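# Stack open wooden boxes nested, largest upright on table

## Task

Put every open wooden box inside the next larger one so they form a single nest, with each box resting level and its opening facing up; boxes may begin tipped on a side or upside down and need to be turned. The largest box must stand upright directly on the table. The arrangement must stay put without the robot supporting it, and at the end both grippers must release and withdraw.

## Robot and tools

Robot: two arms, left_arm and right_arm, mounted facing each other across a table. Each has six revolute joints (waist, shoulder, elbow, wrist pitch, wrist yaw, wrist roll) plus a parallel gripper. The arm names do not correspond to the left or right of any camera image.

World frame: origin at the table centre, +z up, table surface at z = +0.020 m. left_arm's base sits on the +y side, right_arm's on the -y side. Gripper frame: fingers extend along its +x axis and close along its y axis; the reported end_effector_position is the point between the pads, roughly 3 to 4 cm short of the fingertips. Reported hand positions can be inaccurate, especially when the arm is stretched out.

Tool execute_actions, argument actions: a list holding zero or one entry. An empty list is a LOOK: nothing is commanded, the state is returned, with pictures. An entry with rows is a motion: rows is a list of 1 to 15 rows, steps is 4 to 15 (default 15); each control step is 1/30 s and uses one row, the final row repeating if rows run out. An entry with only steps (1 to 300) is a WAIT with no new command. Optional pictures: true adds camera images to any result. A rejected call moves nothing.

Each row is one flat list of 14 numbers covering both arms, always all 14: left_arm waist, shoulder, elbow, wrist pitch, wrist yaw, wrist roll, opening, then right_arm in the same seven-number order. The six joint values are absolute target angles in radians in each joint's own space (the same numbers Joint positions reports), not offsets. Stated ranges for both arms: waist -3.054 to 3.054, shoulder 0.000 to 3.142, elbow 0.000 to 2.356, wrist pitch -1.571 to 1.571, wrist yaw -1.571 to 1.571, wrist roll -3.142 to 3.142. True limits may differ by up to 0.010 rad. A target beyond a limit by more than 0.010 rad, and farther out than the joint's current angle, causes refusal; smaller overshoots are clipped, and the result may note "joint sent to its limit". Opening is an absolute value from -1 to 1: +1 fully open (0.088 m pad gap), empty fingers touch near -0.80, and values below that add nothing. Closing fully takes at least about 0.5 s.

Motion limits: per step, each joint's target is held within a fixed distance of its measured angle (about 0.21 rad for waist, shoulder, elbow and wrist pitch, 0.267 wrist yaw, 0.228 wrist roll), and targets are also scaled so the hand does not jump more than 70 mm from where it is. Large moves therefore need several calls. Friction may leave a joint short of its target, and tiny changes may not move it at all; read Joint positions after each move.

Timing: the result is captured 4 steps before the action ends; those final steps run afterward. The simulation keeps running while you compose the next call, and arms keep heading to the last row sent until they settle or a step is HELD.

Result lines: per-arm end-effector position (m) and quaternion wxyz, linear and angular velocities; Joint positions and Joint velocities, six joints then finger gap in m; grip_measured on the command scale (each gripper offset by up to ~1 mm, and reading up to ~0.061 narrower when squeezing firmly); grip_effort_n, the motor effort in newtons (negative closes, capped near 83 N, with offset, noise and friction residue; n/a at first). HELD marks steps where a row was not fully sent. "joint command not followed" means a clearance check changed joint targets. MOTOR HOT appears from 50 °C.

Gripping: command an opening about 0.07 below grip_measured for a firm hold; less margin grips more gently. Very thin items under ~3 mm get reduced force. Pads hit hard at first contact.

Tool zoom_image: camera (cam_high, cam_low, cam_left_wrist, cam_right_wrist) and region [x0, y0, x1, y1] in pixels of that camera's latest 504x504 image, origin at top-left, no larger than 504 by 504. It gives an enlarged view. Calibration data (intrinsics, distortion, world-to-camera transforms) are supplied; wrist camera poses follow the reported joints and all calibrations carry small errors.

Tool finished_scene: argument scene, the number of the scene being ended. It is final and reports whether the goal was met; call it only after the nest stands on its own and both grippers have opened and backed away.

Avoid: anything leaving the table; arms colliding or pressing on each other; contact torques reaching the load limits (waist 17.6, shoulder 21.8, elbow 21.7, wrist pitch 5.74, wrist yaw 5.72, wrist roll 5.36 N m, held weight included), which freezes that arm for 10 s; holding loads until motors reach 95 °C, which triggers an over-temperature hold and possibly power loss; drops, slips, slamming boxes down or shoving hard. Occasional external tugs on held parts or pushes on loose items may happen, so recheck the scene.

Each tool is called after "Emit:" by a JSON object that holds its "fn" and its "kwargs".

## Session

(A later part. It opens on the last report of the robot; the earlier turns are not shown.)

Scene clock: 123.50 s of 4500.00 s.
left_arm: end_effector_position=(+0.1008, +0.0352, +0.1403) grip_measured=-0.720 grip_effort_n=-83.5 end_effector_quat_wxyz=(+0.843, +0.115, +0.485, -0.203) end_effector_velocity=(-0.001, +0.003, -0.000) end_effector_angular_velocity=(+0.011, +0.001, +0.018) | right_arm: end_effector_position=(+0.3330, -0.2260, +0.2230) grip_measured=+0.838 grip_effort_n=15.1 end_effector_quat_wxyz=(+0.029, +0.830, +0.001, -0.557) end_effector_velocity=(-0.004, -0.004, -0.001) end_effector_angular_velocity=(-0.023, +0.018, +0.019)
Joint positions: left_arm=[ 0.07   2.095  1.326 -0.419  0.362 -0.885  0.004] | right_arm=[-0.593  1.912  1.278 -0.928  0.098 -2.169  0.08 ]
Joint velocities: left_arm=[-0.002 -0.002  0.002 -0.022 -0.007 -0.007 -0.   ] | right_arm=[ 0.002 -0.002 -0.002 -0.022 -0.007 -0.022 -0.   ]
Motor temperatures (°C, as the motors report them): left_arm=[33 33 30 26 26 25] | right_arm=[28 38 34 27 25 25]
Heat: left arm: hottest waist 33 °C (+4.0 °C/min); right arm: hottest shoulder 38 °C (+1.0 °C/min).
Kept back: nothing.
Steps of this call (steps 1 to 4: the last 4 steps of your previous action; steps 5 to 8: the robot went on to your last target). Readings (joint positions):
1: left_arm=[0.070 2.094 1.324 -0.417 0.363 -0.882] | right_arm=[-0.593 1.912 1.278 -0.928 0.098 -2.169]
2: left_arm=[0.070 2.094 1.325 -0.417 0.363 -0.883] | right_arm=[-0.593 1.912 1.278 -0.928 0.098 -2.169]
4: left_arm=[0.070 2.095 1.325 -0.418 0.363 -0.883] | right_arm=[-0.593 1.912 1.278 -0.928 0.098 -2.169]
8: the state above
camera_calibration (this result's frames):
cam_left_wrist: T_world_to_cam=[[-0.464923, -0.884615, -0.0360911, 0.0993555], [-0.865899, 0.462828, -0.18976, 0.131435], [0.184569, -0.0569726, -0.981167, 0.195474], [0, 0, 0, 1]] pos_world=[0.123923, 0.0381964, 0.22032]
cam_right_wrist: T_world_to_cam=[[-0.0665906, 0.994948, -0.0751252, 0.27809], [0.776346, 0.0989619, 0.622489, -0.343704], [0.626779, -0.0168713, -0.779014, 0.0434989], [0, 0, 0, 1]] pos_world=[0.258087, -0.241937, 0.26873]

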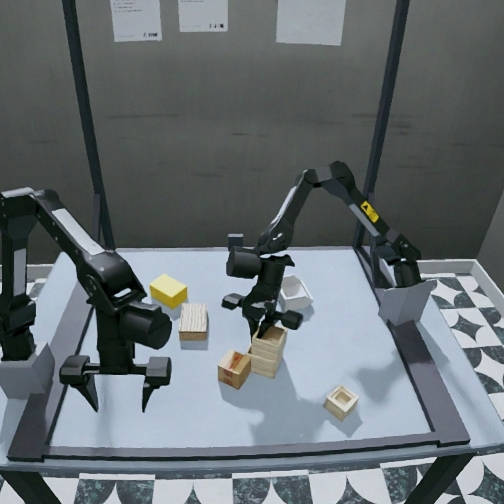

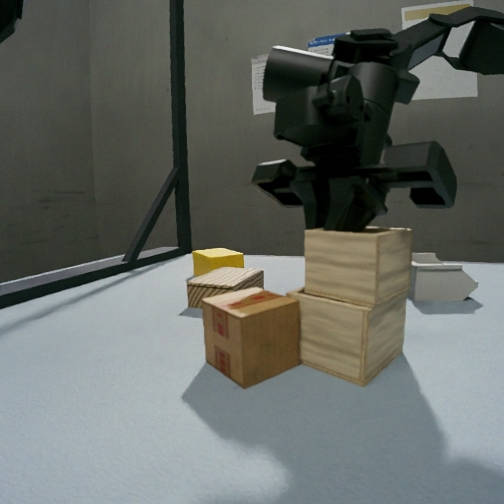

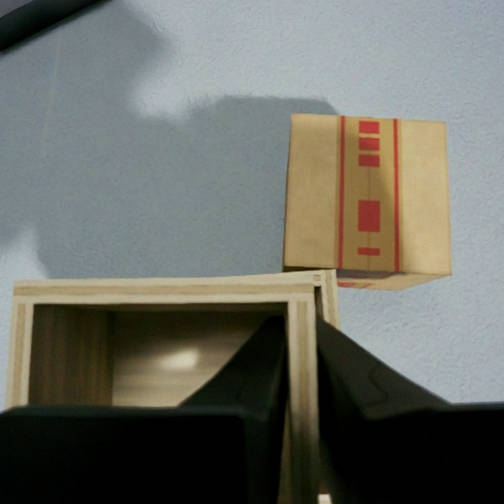

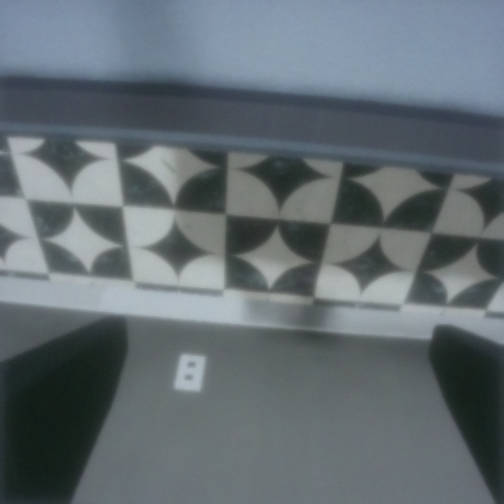

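Emit:
{"fn": "execute_actions", "kwargs": {"actions": [{"rows":[[0.037,2.127,1.342,-0.394,0.348,-0.966,-1,-0.593,1.912,1.278,-0.928,0.098,-2.169,0.84]],"steps":15}], "pictures": true}}

Scene clock: 124.43 s of 4500.00 s.
left_arm: end_effector_position=(+0.1023, +0.0302, +0.1379) grip_measured=-0.720 grip_effort_n=-83.5 end_effector_quat_wxyz=(+0.850, +0.092, +0.482, -0.191) end_effector_velocity=(-0.001, -0.001, -0.003) end_effector_angular_velocity=(-0.020, +0.006, +0.039) | right_arm: end_effector_position=(+0.3330, -0.2260, +0.2230) grip_measured=+0.838 grip_effort_n=15.1 end_effector_quat_wxyz=(+0.029, +0.830, +0.001, -0.557) end_effector_velocity=(-0.003, -0.001, -0.003) end_effector_angular_velocity=(-0.007, +0.026, +0.019)
Joint positions: left_arm=[ 0.059  2.106  1.336 -0.403  0.34  -0.951  0.004] | right_arm=[-0.593  1.912  1.278 -0.928  0.098 -2.169  0.08 ]
Joint velocities: left_arm=[-0.007  0.002 -0.002  0.007 -0.007 -0.051 -0.   ] | right_arm=[-0.002  0.002 -0.002 -0.007 -0.022 -0.022  0.   ]
Motor temperatures (°C, as the motors report them): left_arm=[33 33 30 26 26 25] | right_arm=[28 38 34 27 25 25]
Heat: left arm: hottest waist 33 °C (+4.0 °C/min); right arm: hottest shoulder 38 °C (+1.0 °C/min).
Steps of this call (steps 1 to 15: the robot went on to your last target; steps 16 to 17: nothing new was sent; steps 18 to 28: the first 11 steps of this action). Readings (joint positions):
18: left_arm=[0.070 2.097 1.327 -0.419 0.360 -0.894] | right_arm=[-0.593 1.912 1.278 -0.928 0.098 -2.169]
19: left_arm=[0.067 2.099 1.329 -0.416 0.355 -0.910] | right_arm=[-0.593 1.912 1.278 -0.928 0.098 -2.169]
21: left_arm=[0.062 2.104 1.332 -0.412 0.345 -0.928] | right_arm=[-0.593 1.912 1.278 -0.928 0.098 -2.169]
25: left_arm=[0.060 2.104 1.335 -0.404 0.342 -0.947] | right_arm=[-0.593 1.912 1.278 -0.928 0.098 -2.169]
28: the state above
camera_calibration (this result's frames):
cam_left_wrist: T_world_to_cam=[[-0.423523, -0.905799, -0.0124755, 0.0887097], [-0.884753, 0.416561, -0.209021, 0.140556], [0.194527, -0.0774873, -0.977832, 0.191699], [0, 0, 0, 1]] pos_world=[0.124637, 0.0366571, 0.217935]
cam_right_wrist: T_world_to_cam=[[-0.0665906, 0.994948, -0.0751252, 0.27809], [0.776346, 0.0989619, 0.622489, -0.343704], [0.626779, -0.0168713, -0.779014, 0.0434989], [0, 0, 0, 1]] pos_world=[0.258087, -0.241937, 0.26873]

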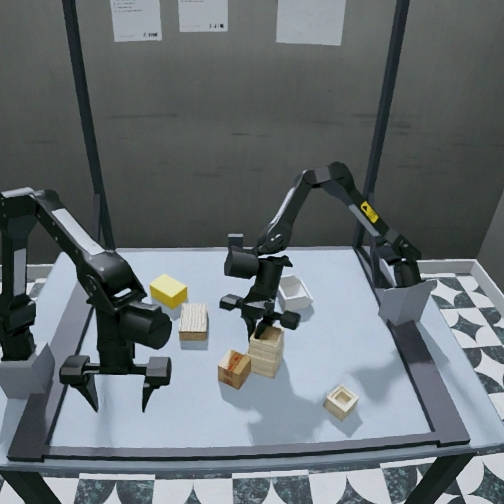

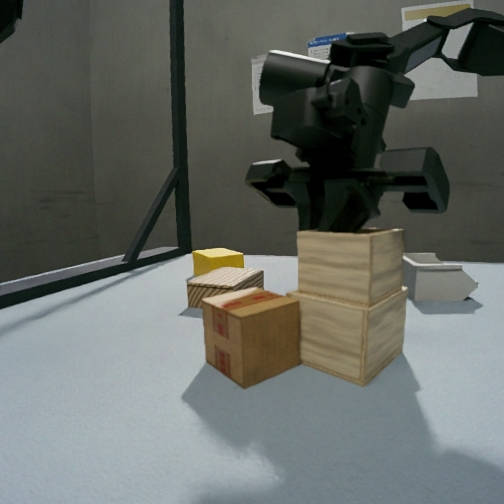

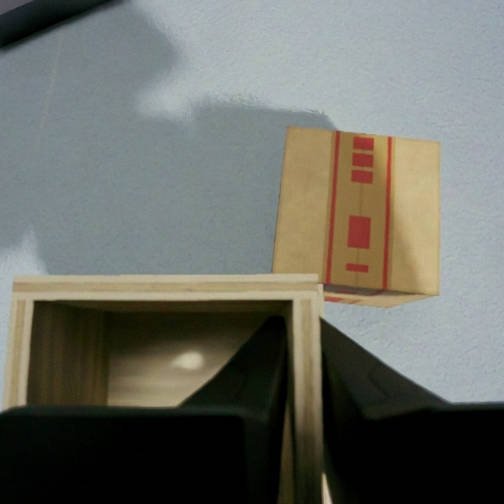

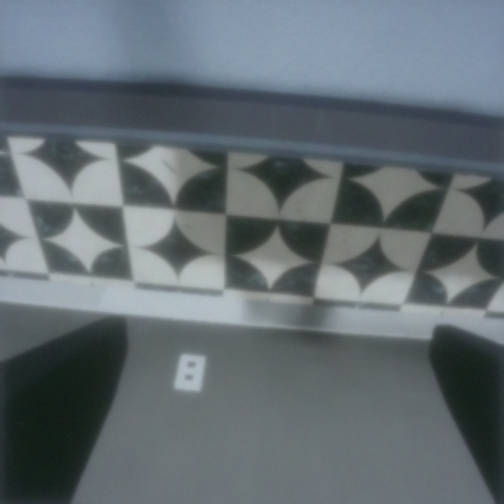

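Emit:
{"fn": "execute_actions", "kwargs": {"actions": [{"rows":[[0.052,2.074,1.331,-0.421,0.342,-0.958,-1,-0.593,1.912,1.278,-0.928,0.098,-2.169,0.84]],"steps":15}], "pictures": true}}

Scene clock: 125.07 s of 4500.00 s.
left_arm: end_effector_position=(+0.0974, +0.0297, +0.1411) grip_measured=-0.720 grip_effort_n=-83.5 end_effector_quat_wxyz=(+0.851, +0.092, +0.481, -0.191) end_effector_velocity=(-0.005, +0.002, +0.001) end_effector_angular_velocity=(+0.019, -0.017, -0.003) | right_arm: end_effector_position=(+0.3330, -0.2260, +0.2230) grip_measured=+0.838 grip_effort_n=14.7 end_effector_quat_wxyz=(+0.029, +0.830, +0.001, -0.557) end_effector_velocity=(+0.000, +0.001, +0.000) end_effector_angular_velocity=(+0.002, +0.003, +0.021)
Joint positions: left_arm=[ 0.054  2.09   1.337 -0.417  0.336 -0.955  0.004] | right_arm=[-0.593  1.912  1.278 -0.928  0.098 -2.169  0.08 ]
Joint velocities: left_arm=[-0.012 -0.017 -0.002 -0.022 -0.022  0.007  0.   ] | right_arm=[-0.002 -0.002 -0.002  0.007 -0.007 -0.022  0.   ]
Motor temperatures (°C, as the motors report them): left_arm=[33 33 30 26 26 25] | right_arm=[28 38 34 27 25 25]
Heat: left arm: hottest waist 33 °C (+3.0 °C/min); right arm: hottest shoulder 38 °C (+1.0 °C/min).
Steps of this call (steps 1 to 4: the last 4 steps of your previous action; steps 5 to 8: the robot went on to your last target; steps 9 to 19: the first 11 steps of this action). Readings (joint positions):
9: left_arm=[0.058 2.106 1.337 -0.403 0.339 -0.955] | right_arm=[-0.593 1.912 1.278 -0.928 0.098 -2.169]
10: left_arm=[0.059 2.104 1.337 -0.404 0.338 -0.955] | right_arm=[-0.593 1.912 1.278 -0.928 0.098 -2.169]
12: left_arm=[0.059 2.098 1.337 -0.409 0.336 -0.955] | right_arm=[-0.593 1.912 1.278 -0.928 0.098 -2.169]
16: left_arm=[0.056 2.092 1.337 -0.415 0.336 -0.955] | right_arm=[-0.593 1.912 1.278 -0.928 0.098 -2.169]
19: the state above
camera_calibration (this result's frames):
cam_left_wrist: T_world_to_cam=[[-0.423404, -0.905841, -0.0134623, 0.0863207], [-0.884313, 0.416478, -0.211038, 0.137331], [0.196774, -0.0774496, -0.977385, 0.195435], [0, 0, 0, 1]] pos_world=[0.119535, 0.0361339, 0.221159]
cam_right_wrist: T_world_to_cam=[[-0.0665906, 0.994948, -0.0751252, 0.27809], [0.776346, 0.0989619, 0.622489, -0.343704], [0.626779, -0.0168713, -0.779014, 0.0434989], [0, 0, 0, 1]] pos_world=[0.258087, -0.241937, 0.26873]

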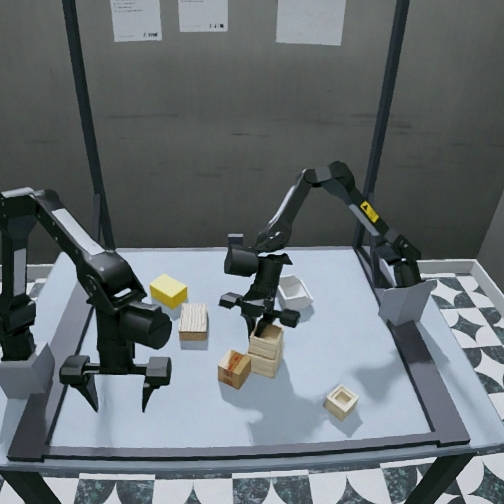

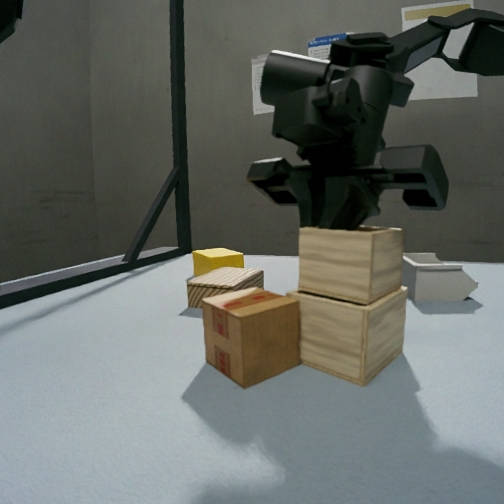

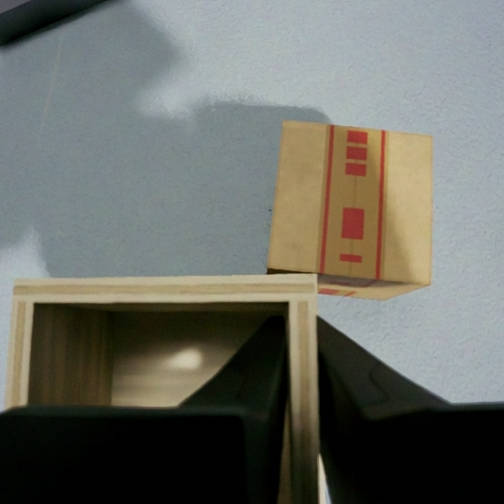

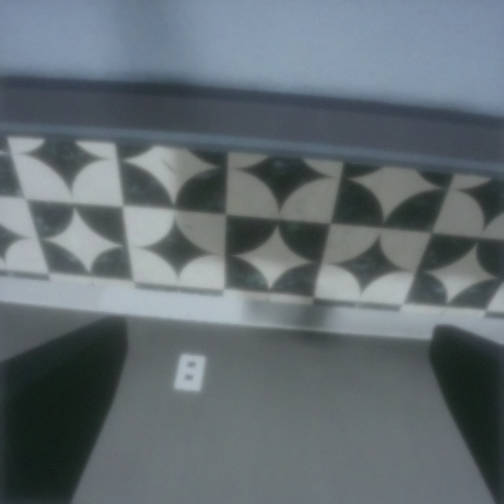

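Emit:
{"fn": "execute_actions", "kwargs": {"actions": [{"rows":[[0.030,2.118,1.317,-0.375,0.33,-0.975,-1,-0.593,1.912,1.278,-0.928,0.098,-2.169,0.84]],"steps":15}], "pictures": true}}

Scene clock: 125.70 s of 4500.00 s.
left_arm: end_effector_position=(+0.0957, +0.0285, +0.1276) grip_measured=-0.720 grip_effort_n=-83.5 end_effector_quat_wxyz=(+0.850, +0.096, +0.481, -0.193) end_effector_velocity=(-0.008, +0.020, -0.050) end_effector_angular_velocity=(+0.113, +0.042, +0.019) | right_arm: end_effector_position=(+0.3330, -0.2260, +0.2230) grip_measured=+0.838 grip_effort_n=14.7 end_effector_quat_wxyz=(+0.029, +0.830, +0.001, -0.557) end_effector_velocity=(-0.002, -0.005, -0.000) end_effector_angular_velocity=(-0.015, +0.018, -0.004)
Joint positions: left_arm=[ 0.029  2.106  1.323 -0.38   0.329 -0.971  0.004] | right_arm=[-0.593  1.912  1.278 -0.928  0.098 -2.169  0.08 ]
Joint velocities: left_arm=[-0.076  0.056 -0.037 -0.007 -0.007 -0.007 -0.   ] | right_arm=[-0.007 -0.002 -0.002 -0.022 -0.007 -0.007 -0.   ]
Motor temperatures (°C, as the motors report them): left_arm=[33 33 30 26 26 25] | right_arm=[28 38 34 27 25 25]
Heat: left arm: hottest waist 33 °C (+3.0 °C/min); right arm: hottest shoulder 38 °C (+1.0 °C/min).
Steps of this call (steps 1 to 4: the last 4 steps of your previous action; steps 5 to 8: the robot went on to your last target; steps 9 to 19: the first 11 steps of this action). Readings (joint positions):
9: left_arm=[0.054 2.088 1.335 -0.417 0.336 -0.957] | right_arm=[-0.593 1.912 1.278 -0.928 0.098 -2.169]
10: left_arm=[0.052 2.088 1.332 -0.409 0.336 -0.959] | right_arm=[-0.593 1.912 1.278 -0.928 0.098 -2.169]
12: left_arm=[0.048 2.090 1.329 -0.400 0.331 -0.961] | right_arm=[-0.593 1.912 1.278 -0.928 0.098 -2.169]
16: left_arm=[0.040 2.097 1.327 -0.381 0.329 -0.970] | right_arm=[-0.593 1.912 1.278 -0.928 0.098 -2.169]
19: the state above
camera_calibration (this result's frames):
cam_left_wrist: T_world_to_cam=[[-0.43029, -0.902525, -0.0172895, 0.0853477], [-0.881311, 0.424166, -0.208265, 0.132578], [0.195298, -0.0743771, -0.97792, 0.18268], [0, 0, 0, 1]] pos_world=[0.11789, 0.0343805, 0.207733]
cam_right_wrist: T_world_to_cam=[[-0.0665906, 0.994948, -0.0751252, 0.27809], [0.776346, 0.0989619, 0.622489, -0.343704], [0.626779, -0.0168713, -0.779014, 0.0434989], [0, 0, 0, 1]] pos_world=[0.258087, -0.241937, 0.26873]

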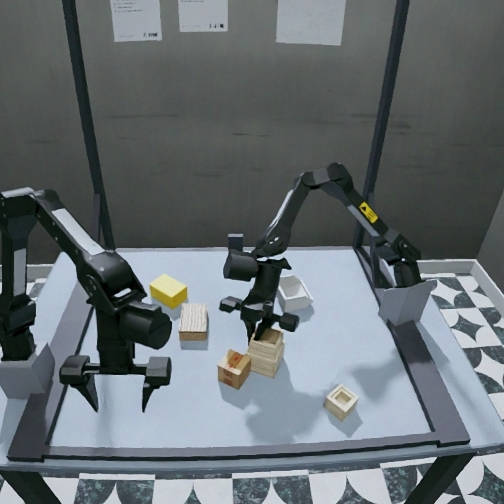

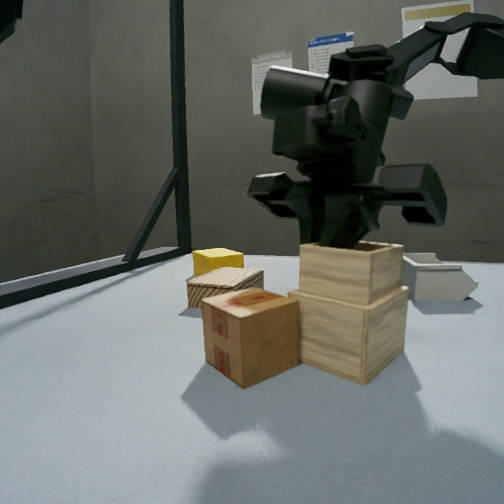

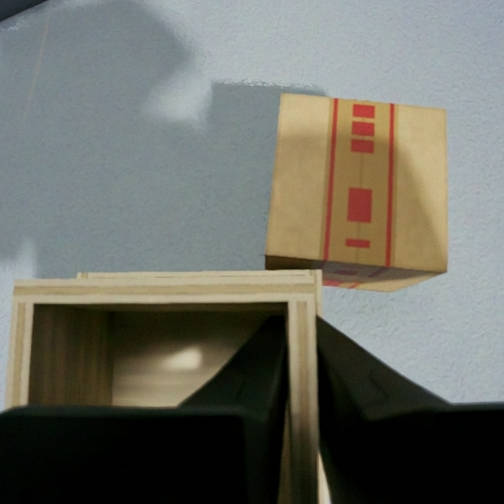

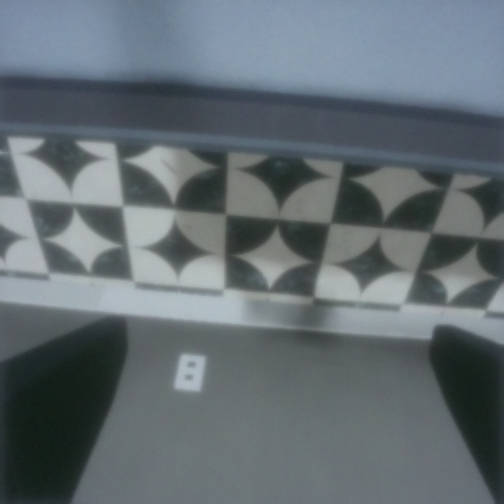

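Emit:
{"fn": "execute_actions", "kwargs": {"actions": [{"rows":[[0.010,2.136,1.30,-0.338,0.321,-0.993,-1,-0.593,1.912,1.278,-0.928,0.098,-2.169,0.84]],"steps":15}]}}

Emit:
{"fn": "execute_actions", "kwargs": {"actions": [{"rows":[[0.010,2.136,1.30,-0.338,0.321,-0.993,-0.4,-0.593,1.912,1.278,-0.928,0.098,-2.169,0.84]],"steps":15}], "pictures": true}}

Scene clock: 126.23 s of 4500.00 s.
left_arm: end_effector_position=(+0.0965, +0.0268, +0.1204) grip_measured=-0.720 grip_effort_n=-83.5 end_effector_quat_wxyz=(+0.851, +0.092, +0.479, -0.196) end_effector_velocity=(-0.001, +0.005, -0.001) end_effector_angular_velocity=(+0.000, +0.002, +0.027) | right_arm: end_effector_position=(+0.3330, -0.2260, +0.2230) grip_measured=+0.838 grip_effort_n=15.6 end_effector_quat_wxyz=(+0.029, +0.830, +0.001, -0.557) end_effector_velocity=(-0.000, -0.003, +0.000) end_effector_angular_velocity=(-0.003, +0.010, -0.001)
Joint positions: left_arm=[ 0.017  2.117  1.31  -0.342  0.324 -0.989  0.004] | right_arm=[-0.593  1.912  1.278 -0.928  0.098 -2.169  0.08 ]
Joint velocities: left_arm=[-0.002 -0.007 -0.012 -0.007 -0.007 -0.022 -0.   ] | right_arm=[-0.007 -0.002 -0.002 -0.007 -0.007 -0.007 -0.   ]
Motor temperatures (°C, as the motors report them): left_arm=[33 33 30 26 26 25] | right_arm=[28 38 34 27 25 25]
Heat: left arm: hottest waist 33 °C (+3.0 °C/min); right arm: hottest shoulder 38 °C (+1.0 °C/min).
Steps of this call (steps 1 to 4: the last 4 steps of your previous action; step 5: the robot went on to your last target; steps 6 to 16: the first 11 steps of this action). Readings (joint positions):
6: left_arm=[0.026 2.110 1.320 -0.374 0.329 -0.974] | right_arm=[-0.593 1.912 1.278 -0.928 0.098 -2.169]
7: left_arm=[0.024 2.111 1.317 -0.364 0.329 -0.978] | right_arm=[-0.593 1.912 1.278 -0.928 0.098 -2.169]
9: left_arm=[0.019 2.117 1.313 -0.352 0.328 -0.984] | right_arm=[-0.593 1.912 1.278 -0.928 0.098 -2.169]
13: left_arm=[0.017 2.117 1.311 -0.344 0.324 -0.988] | right_arm=[-0.593 1.912 1.278 -0.928 0.098 -2.169]
16: the state above

Scene clock: 126.73 s of 4500.00 s.
left_arm: end_effector_position=(+0.0977, +0.0273, +0.1205) grip_measured=-0.436 grip_effort_n=16.5 end_effector_quat_wxyz=(+0.852, +0.091, +0.477, -0.195) end_effector_velocity=(-0.000, +0.002, -0.001) end_effector_angular_velocity=(+0.004, -0.003, +0.012) | right_arm: end_effector_position=(+0.3330, -0.2260, +0.2230) grip_measured=+0.838 grip_effort_n=14.7 end_effector_quat_wxyz=(+0.029, +0.830, +0.001, -0.557) end_effector_velocity=(-0.003, -0.004, -0.001) end_effector_angular_velocity=(-0.016, +0.018, +0.000)
Joint positions: left_arm=[ 0.017  2.118  1.308 -0.339  0.318 -0.991  0.018] | right_arm=[-0.593  1.912  1.278 -0.928  0.098 -2.169  0.08 ]
Joint velocities: left_arm=[-0.002 -0.002 -0.002 -0.007 -0.007 -0.007  0.012] | right_arm=[-0.002 -0.002 -0.002 -0.022 -0.007 -0.007 -0.   ]
Motor temperatures (°C, as the motors report them): left_arm=[33 33 30 26 26 25] | right_arm=[28 38 34 27 25 25]
Heat: left arm: hottest waist 33 °C (+3.0 °C/min); right arm: hottest shoulder 38 °C (+1.0 °C/min).
Steps of this call (steps 1 to 4: the last 4 steps of your previous action; steps 5 to 15: the first 11 steps of this action). Readings (joint positions):
5: left_arm=[0.017 2.117 1.310 -0.341 0.324 -0.990] | right_arm=[-0.593 1.912 1.278 -0.928 0.098 -2.169]
6: left_arm=[0.017 2.117 1.309 -0.340 0.324 -0.990] | right_arm=[-0.593 1.912 1.278 -0.928 0.098 -2.169]
8: left_arm=[0.017 2.117 1.309 -0.339 0.321 -0.990] | right_arm=[-0.593 1.912 1.278 -0.928 0.098 -2.169]
12: left_arm=[0.017 2.118 1.308 -0.339 0.318 -0.991] | right_arm=[-0.593 1.912 1.278 -0.928 0.098 -2.169]
15: the state above
camera_calibration (this result's frames):
cam_left_wrist: T_world_to_cam=[[-0.429108, -0.903198, -0.00996933, 0.0840728], [-0.880311, 0.420655, -0.219321, 0.134727], [0.202284, -0.0853362, -0.975602, 0.17458], [0, 0, 0, 1]] pos_world=[0.119363, 0.034159, 0.200707]
cam_right_wrist: T_world_to_cam=[[-0.0665906, 0.994948, -0.0751252, 0.27809], [0.776346, 0.0989619, 0.622489, -0.343704], [0.626779, -0.0168713, -0.779014, 0.0434989], [0, 0, 0, 1]] pos_world=[0.258087, -0.241937, 0.26873]

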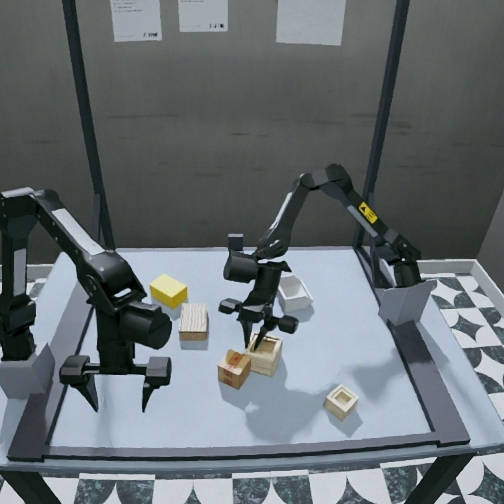

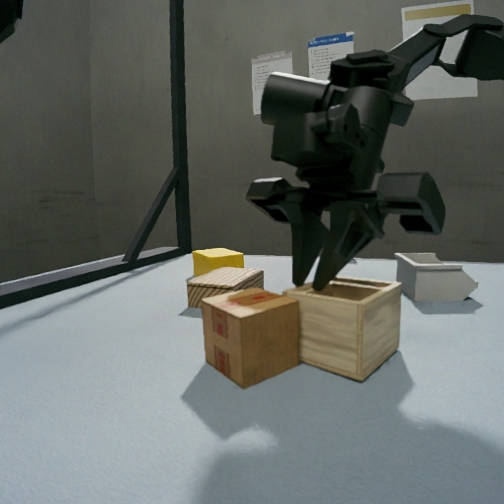

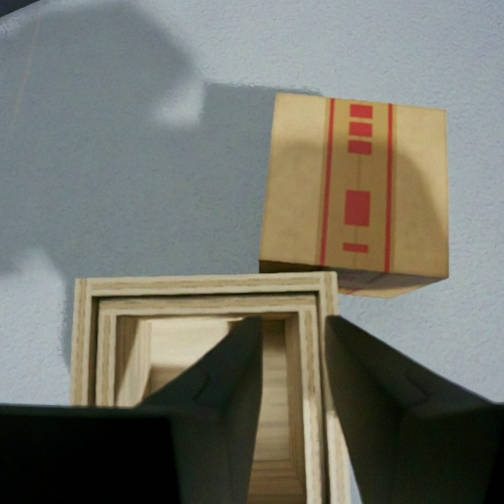

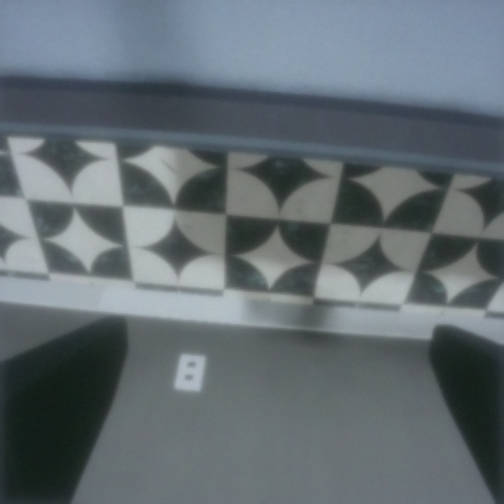

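Emit:
{"fn": "execute_actions", "kwargs": {"actions": [{"rows":[[0.10,2.05,1.34,-0.447,0.38,-0.85,-0.3,-0.593,1.912,1.278,-0.928,0.098,-2.169,0.84]],"steps":12}]}}

Emit:
{"fn": "execute_actions", "kwargs": {"actions": [{"rows":[[0.45,2.35,1.5,-0.9,0.55,0.0,-0.3,-0.593,1.912,1.278,-0.928,0.098,-2.169,0.84]],"steps":15}]}}

Emit:
{"fn": "execute_actions", "kwargs": {"actions": [{"rows":[[0.6515,2.755,1.683,-0.998,0.5626,0.562,-0.3,-0.593,1.912,1.278,-0.928,0.098,-2.169,0.84]],"steps":15}]}}

Emit:
{"fn": "execute_actions", "kwargs": {"actions": [{"steps":15}], "pictures": true}}

Scene clock: 127.57 s of 4500.00 s.
left_arm: end_effector_position=(+0.1022, +0.0354, +0.1528) grip_measured=-0.316 grip_effort_n=15.6 end_effector_quat_wxyz=(+0.845, +0.110, +0.480, -0.208) end_effector_velocity=(-0.008, -0.025, +0.097) end_effector_angular_velocity=(-0.121, -0.060, -0.118) | right_arm: end_effector_position=(+0.3330, -0.2260, +0.2230) grip_measured=+0.838 grip_effort_n=15.1 end_effector_quat_wxyz=(+0.029, +0.830, +0.001, -0.557) end_effector_velocity=(-0.003, -0.001, -0.001) end_effector_angular_velocity=(-0.006, +0.010, +0.009)
Joint positions: left_arm=[ 0.093  2.074  1.327 -0.43   0.367 -0.871  0.024] | right_arm=[-0.593  1.912  1.278 -0.928  0.098 -2.169  0.08 ]
Joint velocities: left_arm=[ 0.129 -0.149  0.081 -0.095  0.051  0.125  0.005] | right_arm=[ 0.002 -0.002 -0.002 -0.007 -0.007 -0.007 -0.   ]
Motor temperatures (°C, as the motors report them): left_arm=[33 33 30 26 26 25] | right_arm=[28 38 34 27 25 25]
Heat: left arm: hottest waist 33 °C (+4.0 °C/min); right arm: hottest shoulder 38 °C (+1.0 °C/min).
Steps of this call (steps 1 to 4: the last 4 steps of your previous action; steps 5 to 15: the robot went on to your last target; steps 16 to 17: nothing new was sent; steps 18 to 25: the first 8 steps of this action). Readings (joint positions):
18: left_arm=[0.019 2.116 1.310 -0.346 0.321 -0.977] | right_arm=[-0.593 1.912 1.278 -0.928 0.098 -2.169]
19: left_arm=[0.028 2.111 1.315 -0.372 0.338 -0.946] | right_arm=[-0.593 1.912 1.278 -0.928 0.098 -2.169]
21: left_arm=[0.054 2.098 1.316 -0.407 0.355 -0.907] | right_arm=[-0.593 1.912 1.278 -0.928 0.098 -2.169]
25: the state above

Scene clock: 128.07 s of 4500.00 s.
left_arm: end_effector_position=(+0.1844, +0.1312, +0.1716) grip_measured=-0.303 grip_effort_n=15.1 end_effector_quat_wxyz=(+0.779, +0.141, +0.595, -0.140) end_effector_velocity=(+0.139, +0.289, +0.059) end_effector_angular_velocity=(+0.368, +0.443, -0.200) | right_arm: end_effector_position=(+0.3330, -0.2260, +0.2230) grip_measured=+0.838 grip_effort_n=15.6 end_effector_quat_wxyz=(+0.029, +0.830, +0.001, -0.557) end_effector_velocity=(+0.000, -0.003, +0.000) end_effector_angular_velocity=(-0.012, -0.002, +0.001)
Joint positions: left_arm=[ 0.398  2.307  1.471 -0.808  0.523 -0.44   0.024] | right_arm=[-0.593  1.912  1.278 -0.928  0.098 -2.169  0.08 ]
Joint velocities: left_arm=[ 0.745  0.374  0.056 -0.725  0.081  1.429 -0.   ] | right_arm=[-0.002 -0.002 -0.002 -0.007  0.007 -0.007  0.   ]
Motor temperatures (°C, as the motors report them): left_arm=[33 33 30 26 26 25] | right_arm=[28 38 34 27 25 25]
Heat: left arm: hottest waist 33 °C (+3.0 °C/min); right arm: hottest shoulder 38 °C (+1.0 °C/min).
Steps of this call (steps 1 to 4: the last 4 steps of your previous action; steps 5 to 15: the first 11 steps of this action). Readings (joint positions):
5: left_arm=[0.101 2.074 1.345 -0.463 0.392 -0.836] | right_arm=[-0.593 1.912 1.278 -0.928 0.098 -2.169]
6: left_arm=[0.118 2.098 1.375 -0.505 0.432 -0.795] | right_arm=[-0.593 1.912 1.278 -0.928 0.098 -2.169]
8: left_arm=[0.173 2.153 1.424 -0.557 0.464 -0.724] | right_arm=[-0.593 1.912 1.278 -0.928 0.098 -2.169]
12: left_arm=[0.304 2.252 1.457 -0.692 0.503 -0.584] | right_arm=[-0.593 1.912 1.278 -0.928 0.098 -2.169]
15: the state above

Scene clock: 128.57 s of 4500.00 s.
left_arm: end_effector_position=(+0.2693, +0.2278, +0.1480) grip_measured=-0.303 grip_effort_n=15.6 end_effector_quat_wxyz=(+0.687, +0.236, +0.646, -0.235) end_effector_velocity=(+0.021, +0.217, -0.254) end_effector_angular_velocity=(+0.365, +0.703, -0.808) | right_arm: end_effector_position=(+0.3330, -0.2260, +0.2230) grip_measured=+0.838 grip_effort_n=14.7 end_effector_quat_wxyz=(+0.029, +0.830, +0.001, -0.557) end_effector_velocity=(+0.000, +0.001, +0.000) end_effector_angular_velocity=(+0.008, +0.003, +0.008)
Joint positions: left_arm=[ 0.65   2.68   1.661 -0.984  0.556  0.23   0.024] | right_arm=[-0.593  1.912  1.278 -0.928  0.098 -2.169  0.08 ]
Joint velocities: left_arm=[ 0.105  0.799 -0.002 -0.183 -0.022  1.414 -0.   ] | right_arm=[-0.002 -0.002 -0.002  0.007 -0.007 -0.007 -0.   ]
Motor temperatures (°C, as the motors report them): left_arm=[33 33 30 26 26 25] | right_arm=[28 38 34 27 25 25]
Heat: left arm: hottest waist 33 °C (+3.0 °C/min); right arm: hottest shoulder 38 °C (+1.0 °C/min).
Steps of this call (steps 1 to 4: the last 4 steps of your previous action; steps 5 to 15: the first 11 steps of this action). Readings (joint positions):
5: left_arm=[0.452 2.348 1.495 -0.891 0.543 -0.202] | right_arm=[-0.593 1.912 1.278 -0.928 0.098 -2.169]
6: left_arm=[0.465 2.374 1.530 -0.916 0.554 -0.166] | right_arm=[-0.593 1.912 1.278 -0.928 0.098 -2.169]
8: left_arm=[0.514 2.436 1.593 -0.927 0.556 -0.087] | right_arm=[-0.593 1.912 1.278 -0.928 0.098 -2.169]
12: left_arm=[0.618 2.578 1.651 -0.968 0.556 0.086] | right_arm=[-0.593 1.912 1.278 -0.928 0.098 -2.169]
15: the state above

Scene clock: 129.07 s of 4500.00 s.
left_arm: end_effector_position=(+0.2715, +0.2378, +0.1290) grip_measured=-0.303 grip_effort_n=15.6 end_effector_quat_wxyz=(+0.627, +0.332, +0.623, -0.329) end_effector_velocity=(-0.002, +0.003, +0.001) end_effector_angular_velocity=(+0.025, -0.003, -0.064) | right_arm: end_effector_position=(+0.3330, -0.2260, +0.2230) grip_measured=+0.838 grip_effort_n=14.7 end_effector_quat_wxyz=(+0.029, +0.830, +0.001, -0.557) end_effector_velocity=(-0.006, -0.003, -0.004) end_effector_angular_velocity=(-0.015, +0.033, +0.006)
Joint positions: left_arm=[ 0.647  2.742  1.677 -0.996  0.559  0.552  0.024] | right_arm=[-0.593  1.912  1.278 -0.928  0.098 -2.169  0.08 ]
Joint velocities: left_arm=[-0.002 -0.007 -0.007 -0.007 -0.022  0.066 -0.   ] | right_arm=[ 0.002  0.002 -0.002 -0.022 -0.022 -0.007 -0.   ]
Motor temperatures (°C, as the motors report them): left_arm=[33 33 30 26 26 25] | right_arm=[28 38 34 27 25 25]
Heat: left arm: hottest waist 33 °C (+4.1 °C/min); right arm: hottest shoulder 38 °C (+1.0 °C/min).
Kept back: nothing.
Steps of this call (steps 1 to 4: the last 4 steps of your previous action; steps 5 to 15: the robot went on to your last target). Readings (joint positions):
1: left_arm=[0.652 2.704 1.661 -0.990 0.556 0.278] | right_arm=[-0.593 1.912 1.278 -0.928 0.098 -2.169]
2: left_arm=[0.651 2.722 1.661 -0.993 0.556 0.327] | right_arm=[-0.593 1.912 1.278 -0.928 0.098 -2.169]
4: left_arm=[0.648 2.739 1.661 -0.993 0.556 0.419] | right_arm=[-0.593 1.912 1.278 -0.928 0.098 -2.169]
8: left_arm=[0.647 2.741 1.673 -0.995 0.559 0.512] | right_arm=[-0.593 1.912 1.278 -0.928 0.098 -2.169]
15: the state above
camera_calibration (this result's frames):
cam_left_wrist: T_world_to_cam=[[-0.842615, -0.537392, -0.0347704, 0.377304], [-0.517635, 0.790448, 0.327483, -0.0558652], [-0.148503, 0.293941, -0.944217, 0.166699], [0, 0, 0, 1]] pos_world=[0.31376, 0.197919, 0.188814]
cam_right_wrist: T_world_to_cam=[[-0.0665906, 0.994948, -0.0751252, 0.27809], [0.776346, 0.0989619, 0.622489, -0.343704], [0.626779, -0.0168713, -0.779014, 0.0434989], [0, 0, 0, 1]] pos_world=[0.258087, -0.241937, 0.26873]

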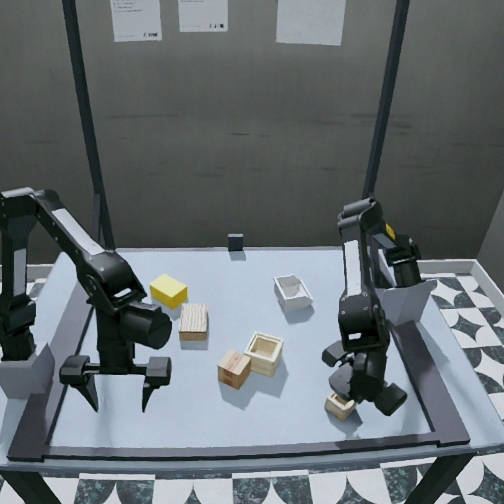

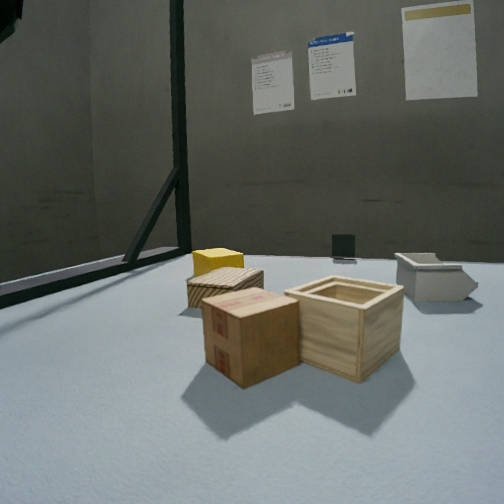

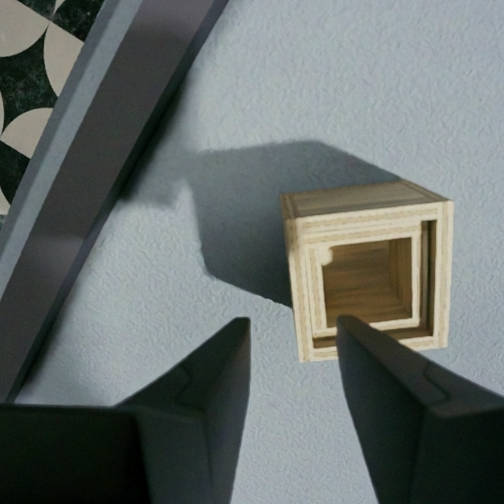

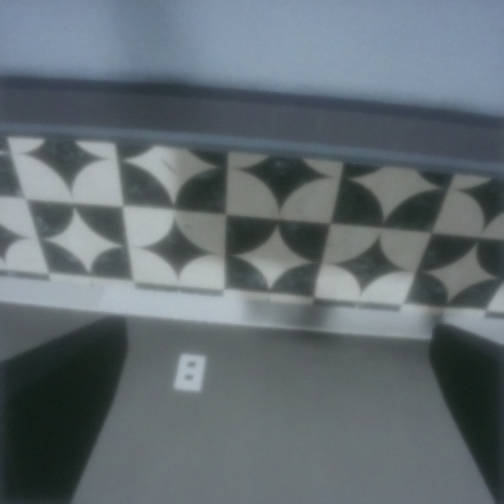

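Emit:
{"fn": "execute_actions", "kwargs": {"actions": [{"rows":[[0.595,2.78,1.648,-0.911,0.582,0.452,-0.3,-0.593,1.912,1.278,-0.928,0.098,-2.169,0.84]],"steps":15}]}}

Emit:
{"fn": "execute_actions", "kwargs": {"actions": [{"steps":8}], "pictures": true}}

Scene clock: 129.70 s of 4500.00 s.
left_arm: end_effector_position=(+0.2701, +0.2291, +0.1035) grip_measured=-0.303 grip_effort_n=15.6 end_effector_quat_wxyz=(+0.632, +0.324, +0.630, -0.315) end_effector_velocity=(+0.007, -0.004, -0.000) end_effector_angular_velocity=(-0.026, -0.032, +0.027) | right_arm: end_effector_position=(+0.3330, -0.2260, +0.2230) grip_measured=+0.838 grip_effort_n=15.1 end_effector_quat_wxyz=(+0.029, +0.830, +0.001, -0.557) end_effector_velocity=(+0.001, +0.001, +0.001) end_effector_angular_velocity=(+0.004, -0.010, -0.004)
Joint positions: left_arm=[ 0.592  2.769  1.654 -0.918  0.577  0.461  0.024] | right_arm=[-0.593  1.912  1.278 -0.928  0.098 -2.169  0.08 ]
Joint velocities: left_arm=[ 0.002 -0.002 -0.007  0.051  0.007 -0.051 -0.   ] | right_arm=[ 0.002 -0.002 -0.002  0.007  0.007  0.007 -0.   ]
Motor temperatures (°C, as the motors report them): left_arm=[33 33 30 26 26 25] | right_arm=[28 38 34 27 25 25]
Heat: left arm: hottest waist 33 °C (+4.0 °C/min); right arm: hottest shoulder 38 °C (+1.0 °C/min).
Steps of this call (steps 1 to 8: the robot went on to your last target; steps 9 to 19: the first 11 steps of this action). Readings (joint positions):
9: left_arm=[0.646 2.744 1.675 -0.991 0.561 0.548] | right_arm=[-0.593 1.912 1.278 -0.928 0.098 -2.169]
10: left_arm=[0.641 2.746 1.672 -0.971 0.564 0.526] | right_arm=[-0.593 1.912 1.278 -0.928 0.098 -2.169]
12: left_arm=[0.625 2.754 1.669 -0.943 0.571 0.496] | right_arm=[-0.593 1.912 1.278 -0.928 0.098 -2.169]
16: left_arm=[0.595 2.767 1.657 -0.925 0.576 0.469] | right_arm=[-0.593 1.912 1.278 -0.928 0.098 -2.169]
19: the state above

Scene clock: 129.97 s of 4500.00 s.
left_arm: end_effector_position=(+0.2707, +0.2287, +0.1034) grip_measured=-0.303 grip_effort_n=15.6 end_effector_quat_wxyz=(+0.634, +0.322, +0.629, -0.314) end_effector_velocity=(-0.000, -0.001, -0.001) end_effector_angular_velocity=(+0.008, -0.007, +0.013) | right_arm: end_effector_position=(+0.3330, -0.2260, +0.2230) grip_measured=+0.838 grip_effort_n=15.6 end_effector_quat_wxyz=(+0.029, +0.830, +0.001, -0.557) end_effector_velocity=(-0.000, +0.003, +0.003) end_effector_angular_velocity=(+0.024, +0.010, +0.008)
Joint positions: left_arm=[ 0.592  2.769  1.653 -0.914  0.578  0.456  0.024] | right_arm=[-0.593  1.912  1.278 -0.928  0.098 -2.169  0.08 ]
Joint velocities: left_arm=[-0.007 -0.002 -0.002  0.007 -0.007 -0.022 -0.   ] | right_arm=[-0.007 -0.007  0.002  0.007 -0.022 -0.007  0.   ]
Motor temperatures (°C, as the motors report them): left_arm=[33 33 30 26 26 25] | right_arm=[28 38 34 27 25 25]
Heat: left arm: hottest waist 33 °C (+4.0 °C/min); right arm: hottest shoulder 38 °C (+1.0 °C/min).
Kept back: nothing.
Steps of this call (steps 1 to 4: the last 4 steps of your previous action; steps 5 to 8: the robot went on to your last target). Readings (joint positions):
1: left_arm=[0.592 2.769 1.654 -0.917 0.577 0.460] | right_arm=[-0.593 1.912 1.278 -0.928 0.098 -2.169]
2: left_arm=[0.592 2.769 1.654 -0.916 0.577 0.459] | right_arm=[-0.593 1.912 1.278 -0.928 0.098 -2.169]
4: left_arm=[0.592 2.769 1.654 -0.914 0.578 0.457] | right_arm=[-0.593 1.912 1.278 -0.928 0.098 -2.169]
8: the state above
camera_calibration (this result's frames):
cam_left_wrist: T_world_to_cam=[[-0.821488, -0.568743, -0.0410924, 0.37299], [-0.548519, 0.768468, 0.329522, -0.0275467], [-0.155835, 0.293238, -0.943253, 0.147091], [0, 0, 0, 1]] pos_world=[0.314219, 0.190171, 0.163149]
cam_right_wrist: T_world_to_cam=[[-0.0665906, 0.994948, -0.0751252, 0.27809], [0.776346, 0.0989619, 0.622489, -0.343704], [0.626779, -0.0168713, -0.779014, 0.0434989], [0, 0, 0, 1]] pos_world=[0.258087, -0.241937, 0.26873]

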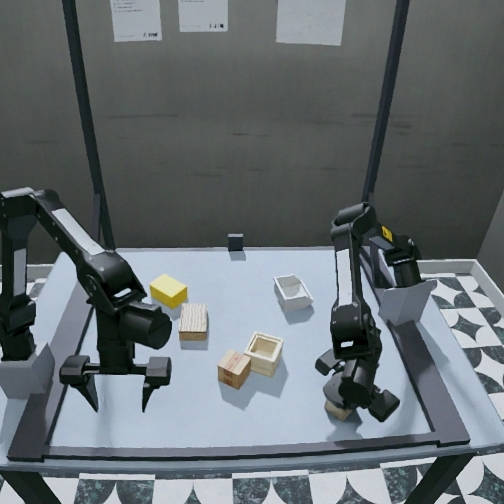

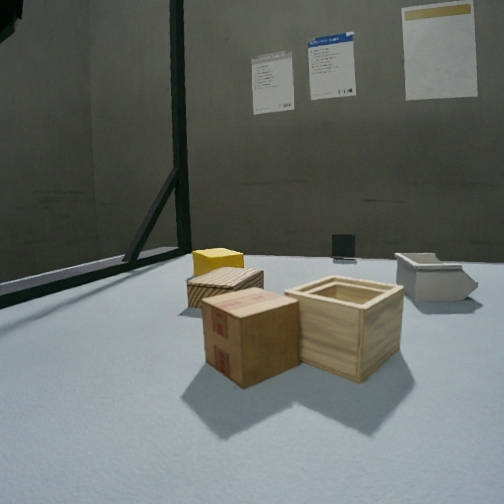

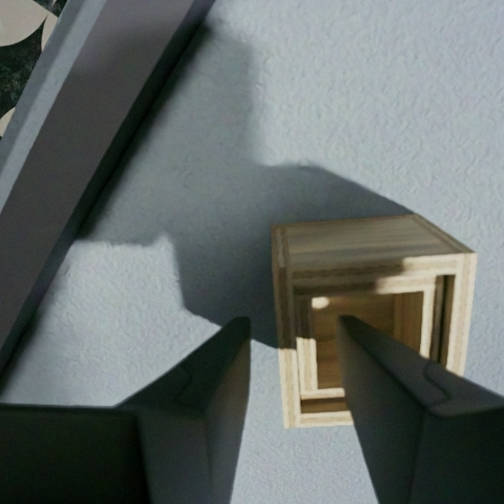

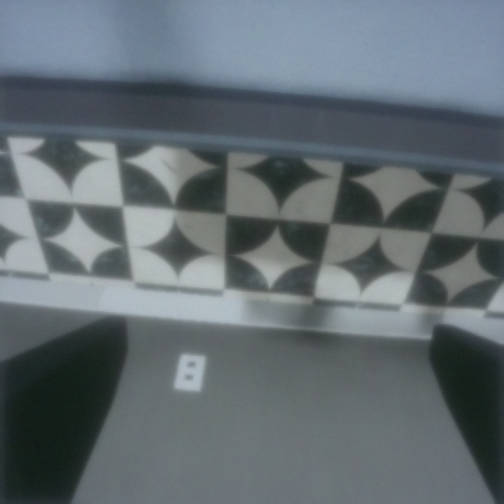

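Emit:
{"fn": "execute_actions", "kwargs": {"actions": [{"rows":[[0.557,2.81,1.617,-0.83,0.595,0.43,-0.3,-0.593,1.912,1.278,-0.928,0.098,-2.169,0.84]],"steps":15}]}}

Emit:
{"fn": "execute_actions", "kwargs": {"actions": [{"steps":6}], "pictures": true}}

Scene clock: 130.43 s of 4500.00 s.
left_arm: end_effector_position=(+0.2698, +0.2288, +0.0791) grip_measured=-0.303 grip_effort_n=15.1 end_effector_quat_wxyz=(+0.629, +0.328, +0.629, -0.318) end_effector_velocity=(+0.007, -0.001, -0.000) end_effector_angular_velocity=(+0.006, -0.037, -0.001) | right_arm: end_effector_position=(+0.3330, -0.2260, +0.2230) grip_measured=+0.838 grip_effort_n=14.7 end_effector_quat_wxyz=(+0.029, +0.830, +0.001, -0.557) end_effector_velocity=(+0.000, -0.003, +0.002) end_effector_angular_velocity=(-0.013, -0.004, +0.016)
Joint positions: left_arm=[ 0.555  2.799  1.622 -0.837  0.59   0.435  0.024] | right_arm=[-0.593  1.912  1.278 -0.928  0.098 -2.169  0.08 ]
Joint velocities: left_arm=[-0.002 -0.002 -0.002  0.037 -0.022 -0.022  0.   ] | right_arm=[-0.002 -0.007 -0.002 -0.007  0.007 -0.022 -0.   ]
Motor temperatures (°C, as the motors report them): left_arm=[33 33 30 26 26 25] | right_arm=[28 38 34 27 25 25]
Heat: left arm: hottest waist 33 °C (+4.0 °C/min); right arm: hottest shoulder 38 °C (+1.0 °C/min).
Steps of this call (steps 1 to 3: the robot went on to your last target; steps 4 to 14: the first 11 steps of this action). Readings (joint positions):
4: left_arm=[0.592 2.771 1.650 -0.905 0.579 0.452] | right_arm=[-0.593 1.912 1.278 -0.928 0.098 -2.169]
5: left_arm=[0.588 2.773 1.644 -0.885 0.582 0.448] | right_arm=[-0.593 1.912 1.278 -0.928 0.098 -2.169]
7: left_arm=[0.577 2.781 1.638 -0.861 0.586 0.441] | right_arm=[-0.593 1.912 1.278 -0.928 0.098 -2.169]
11: left_arm=[0.558 2.797 1.624 -0.843 0.589 0.436] | right_arm=[-0.593 1.912 1.278 -0.928 0.098 -2.169]
14: the state above

Scene clock: 130.63 s of 4500.00 s.
left_arm: end_effector_position=(+0.2703, +0.2284, +0.0791) grip_measured=-0.303 grip_effort_n=15.6 end_effector_quat_wxyz=(+0.630, +0.328, +0.628, -0.318) end_effector_velocity=(-0.004, +0.002, -0.000) end_effector_angular_velocity=(+0.013, +0.006, +0.012) | right_arm: end_effector_position=(+0.3330, -0.2260, +0.2230) grip_measured=+0.838 grip_effort_n=15.1 end_effector_quat_wxyz=(+0.029, +0.830, +0.001, -0.557) end_effector_velocity=(-0.002, -0.003, +0.000) end_effector_angular_velocity=(-0.012, +0.015, +0.002)
Joint positions: left_arm=[ 0.555  2.799  1.622 -0.833  0.591  0.433  0.024] | right_arm=[-0.593  1.912  1.278 -0.928  0.098 -2.169  0.08 ]
Joint velocities: left_arm=[-0.002 -0.007 -0.012 -0.007 -0.007 -0.007 -0.   ] | right_arm=[-0.002 -0.002  0.002 -0.022 -0.007 -0.007 -0.   ]
Motor temperatures (°C, as the motors report them): left_arm=[33 33 30 26 26 25] | right_arm=[28 38 34 27 25 25]
Heat: left arm: hottest waist 33 °C (+4.0 °C/min); right arm: hottest shoulder 38 °C (+1.0 °C/min).
Kept back: nothing.
Steps of this call (steps 1 to 4: the last 4 steps of your previous action; steps 5 to 6: the robot went on to your last target). Readings (joint positions):
1: left_arm=[0.555 2.799 1.622 -0.835 0.590 0.434] | right_arm=[-0.593 1.912 1.278 -0.928 0.098 -2.169]
2: left_arm=[0.555 2.799 1.622 -0.834 0.591 0.434] | right_arm=[-0.593 1.912 1.278 -0.928 0.098 -2.169]
4: left_arm=[0.555 2.799 1.622 -0.833 0.591 0.434] | right_arm=[-0.593 1.912 1.278 -0.928 0.098 -2.169]
6: the state above
camera_calibration (this result's frames):
cam_left_wrist: T_world_to_cam=[[-0.83023, -0.555837, -0.0419971, 0.370961], [-0.536107, 0.77558, 0.333265, -0.0247709], [-0.152669, 0.299202, -0.941897, 0.121842], [0, 0, 0, 1]] pos_world=[0.313305, 0.18895, 0.138597]
cam_right_wrist: T_world_to_cam=[[-0.0665906, 0.994948, -0.0751252, 0.27809], [0.776346, 0.0989619, 0.622489, -0.343704], [0.626779, -0.0168713, -0.779014, 0.0434989], [0, 0, 0, 1]] pos_world=[0.258087, -0.241937, 0.26873]

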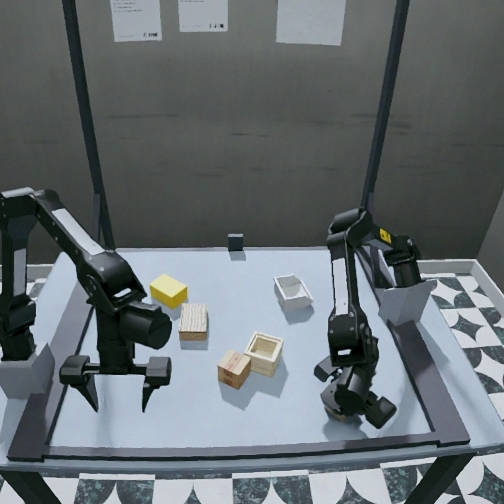

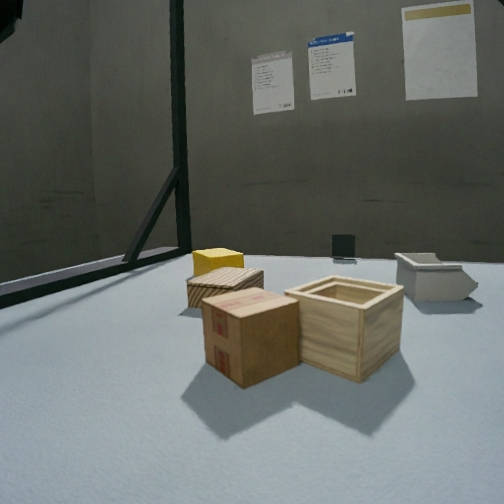

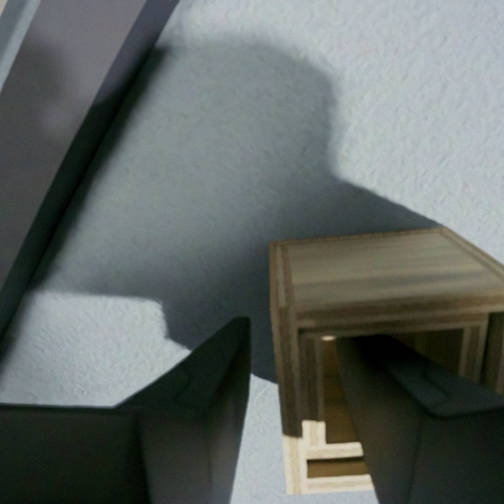

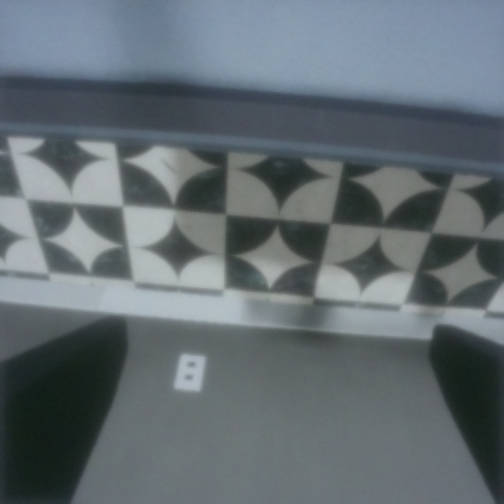

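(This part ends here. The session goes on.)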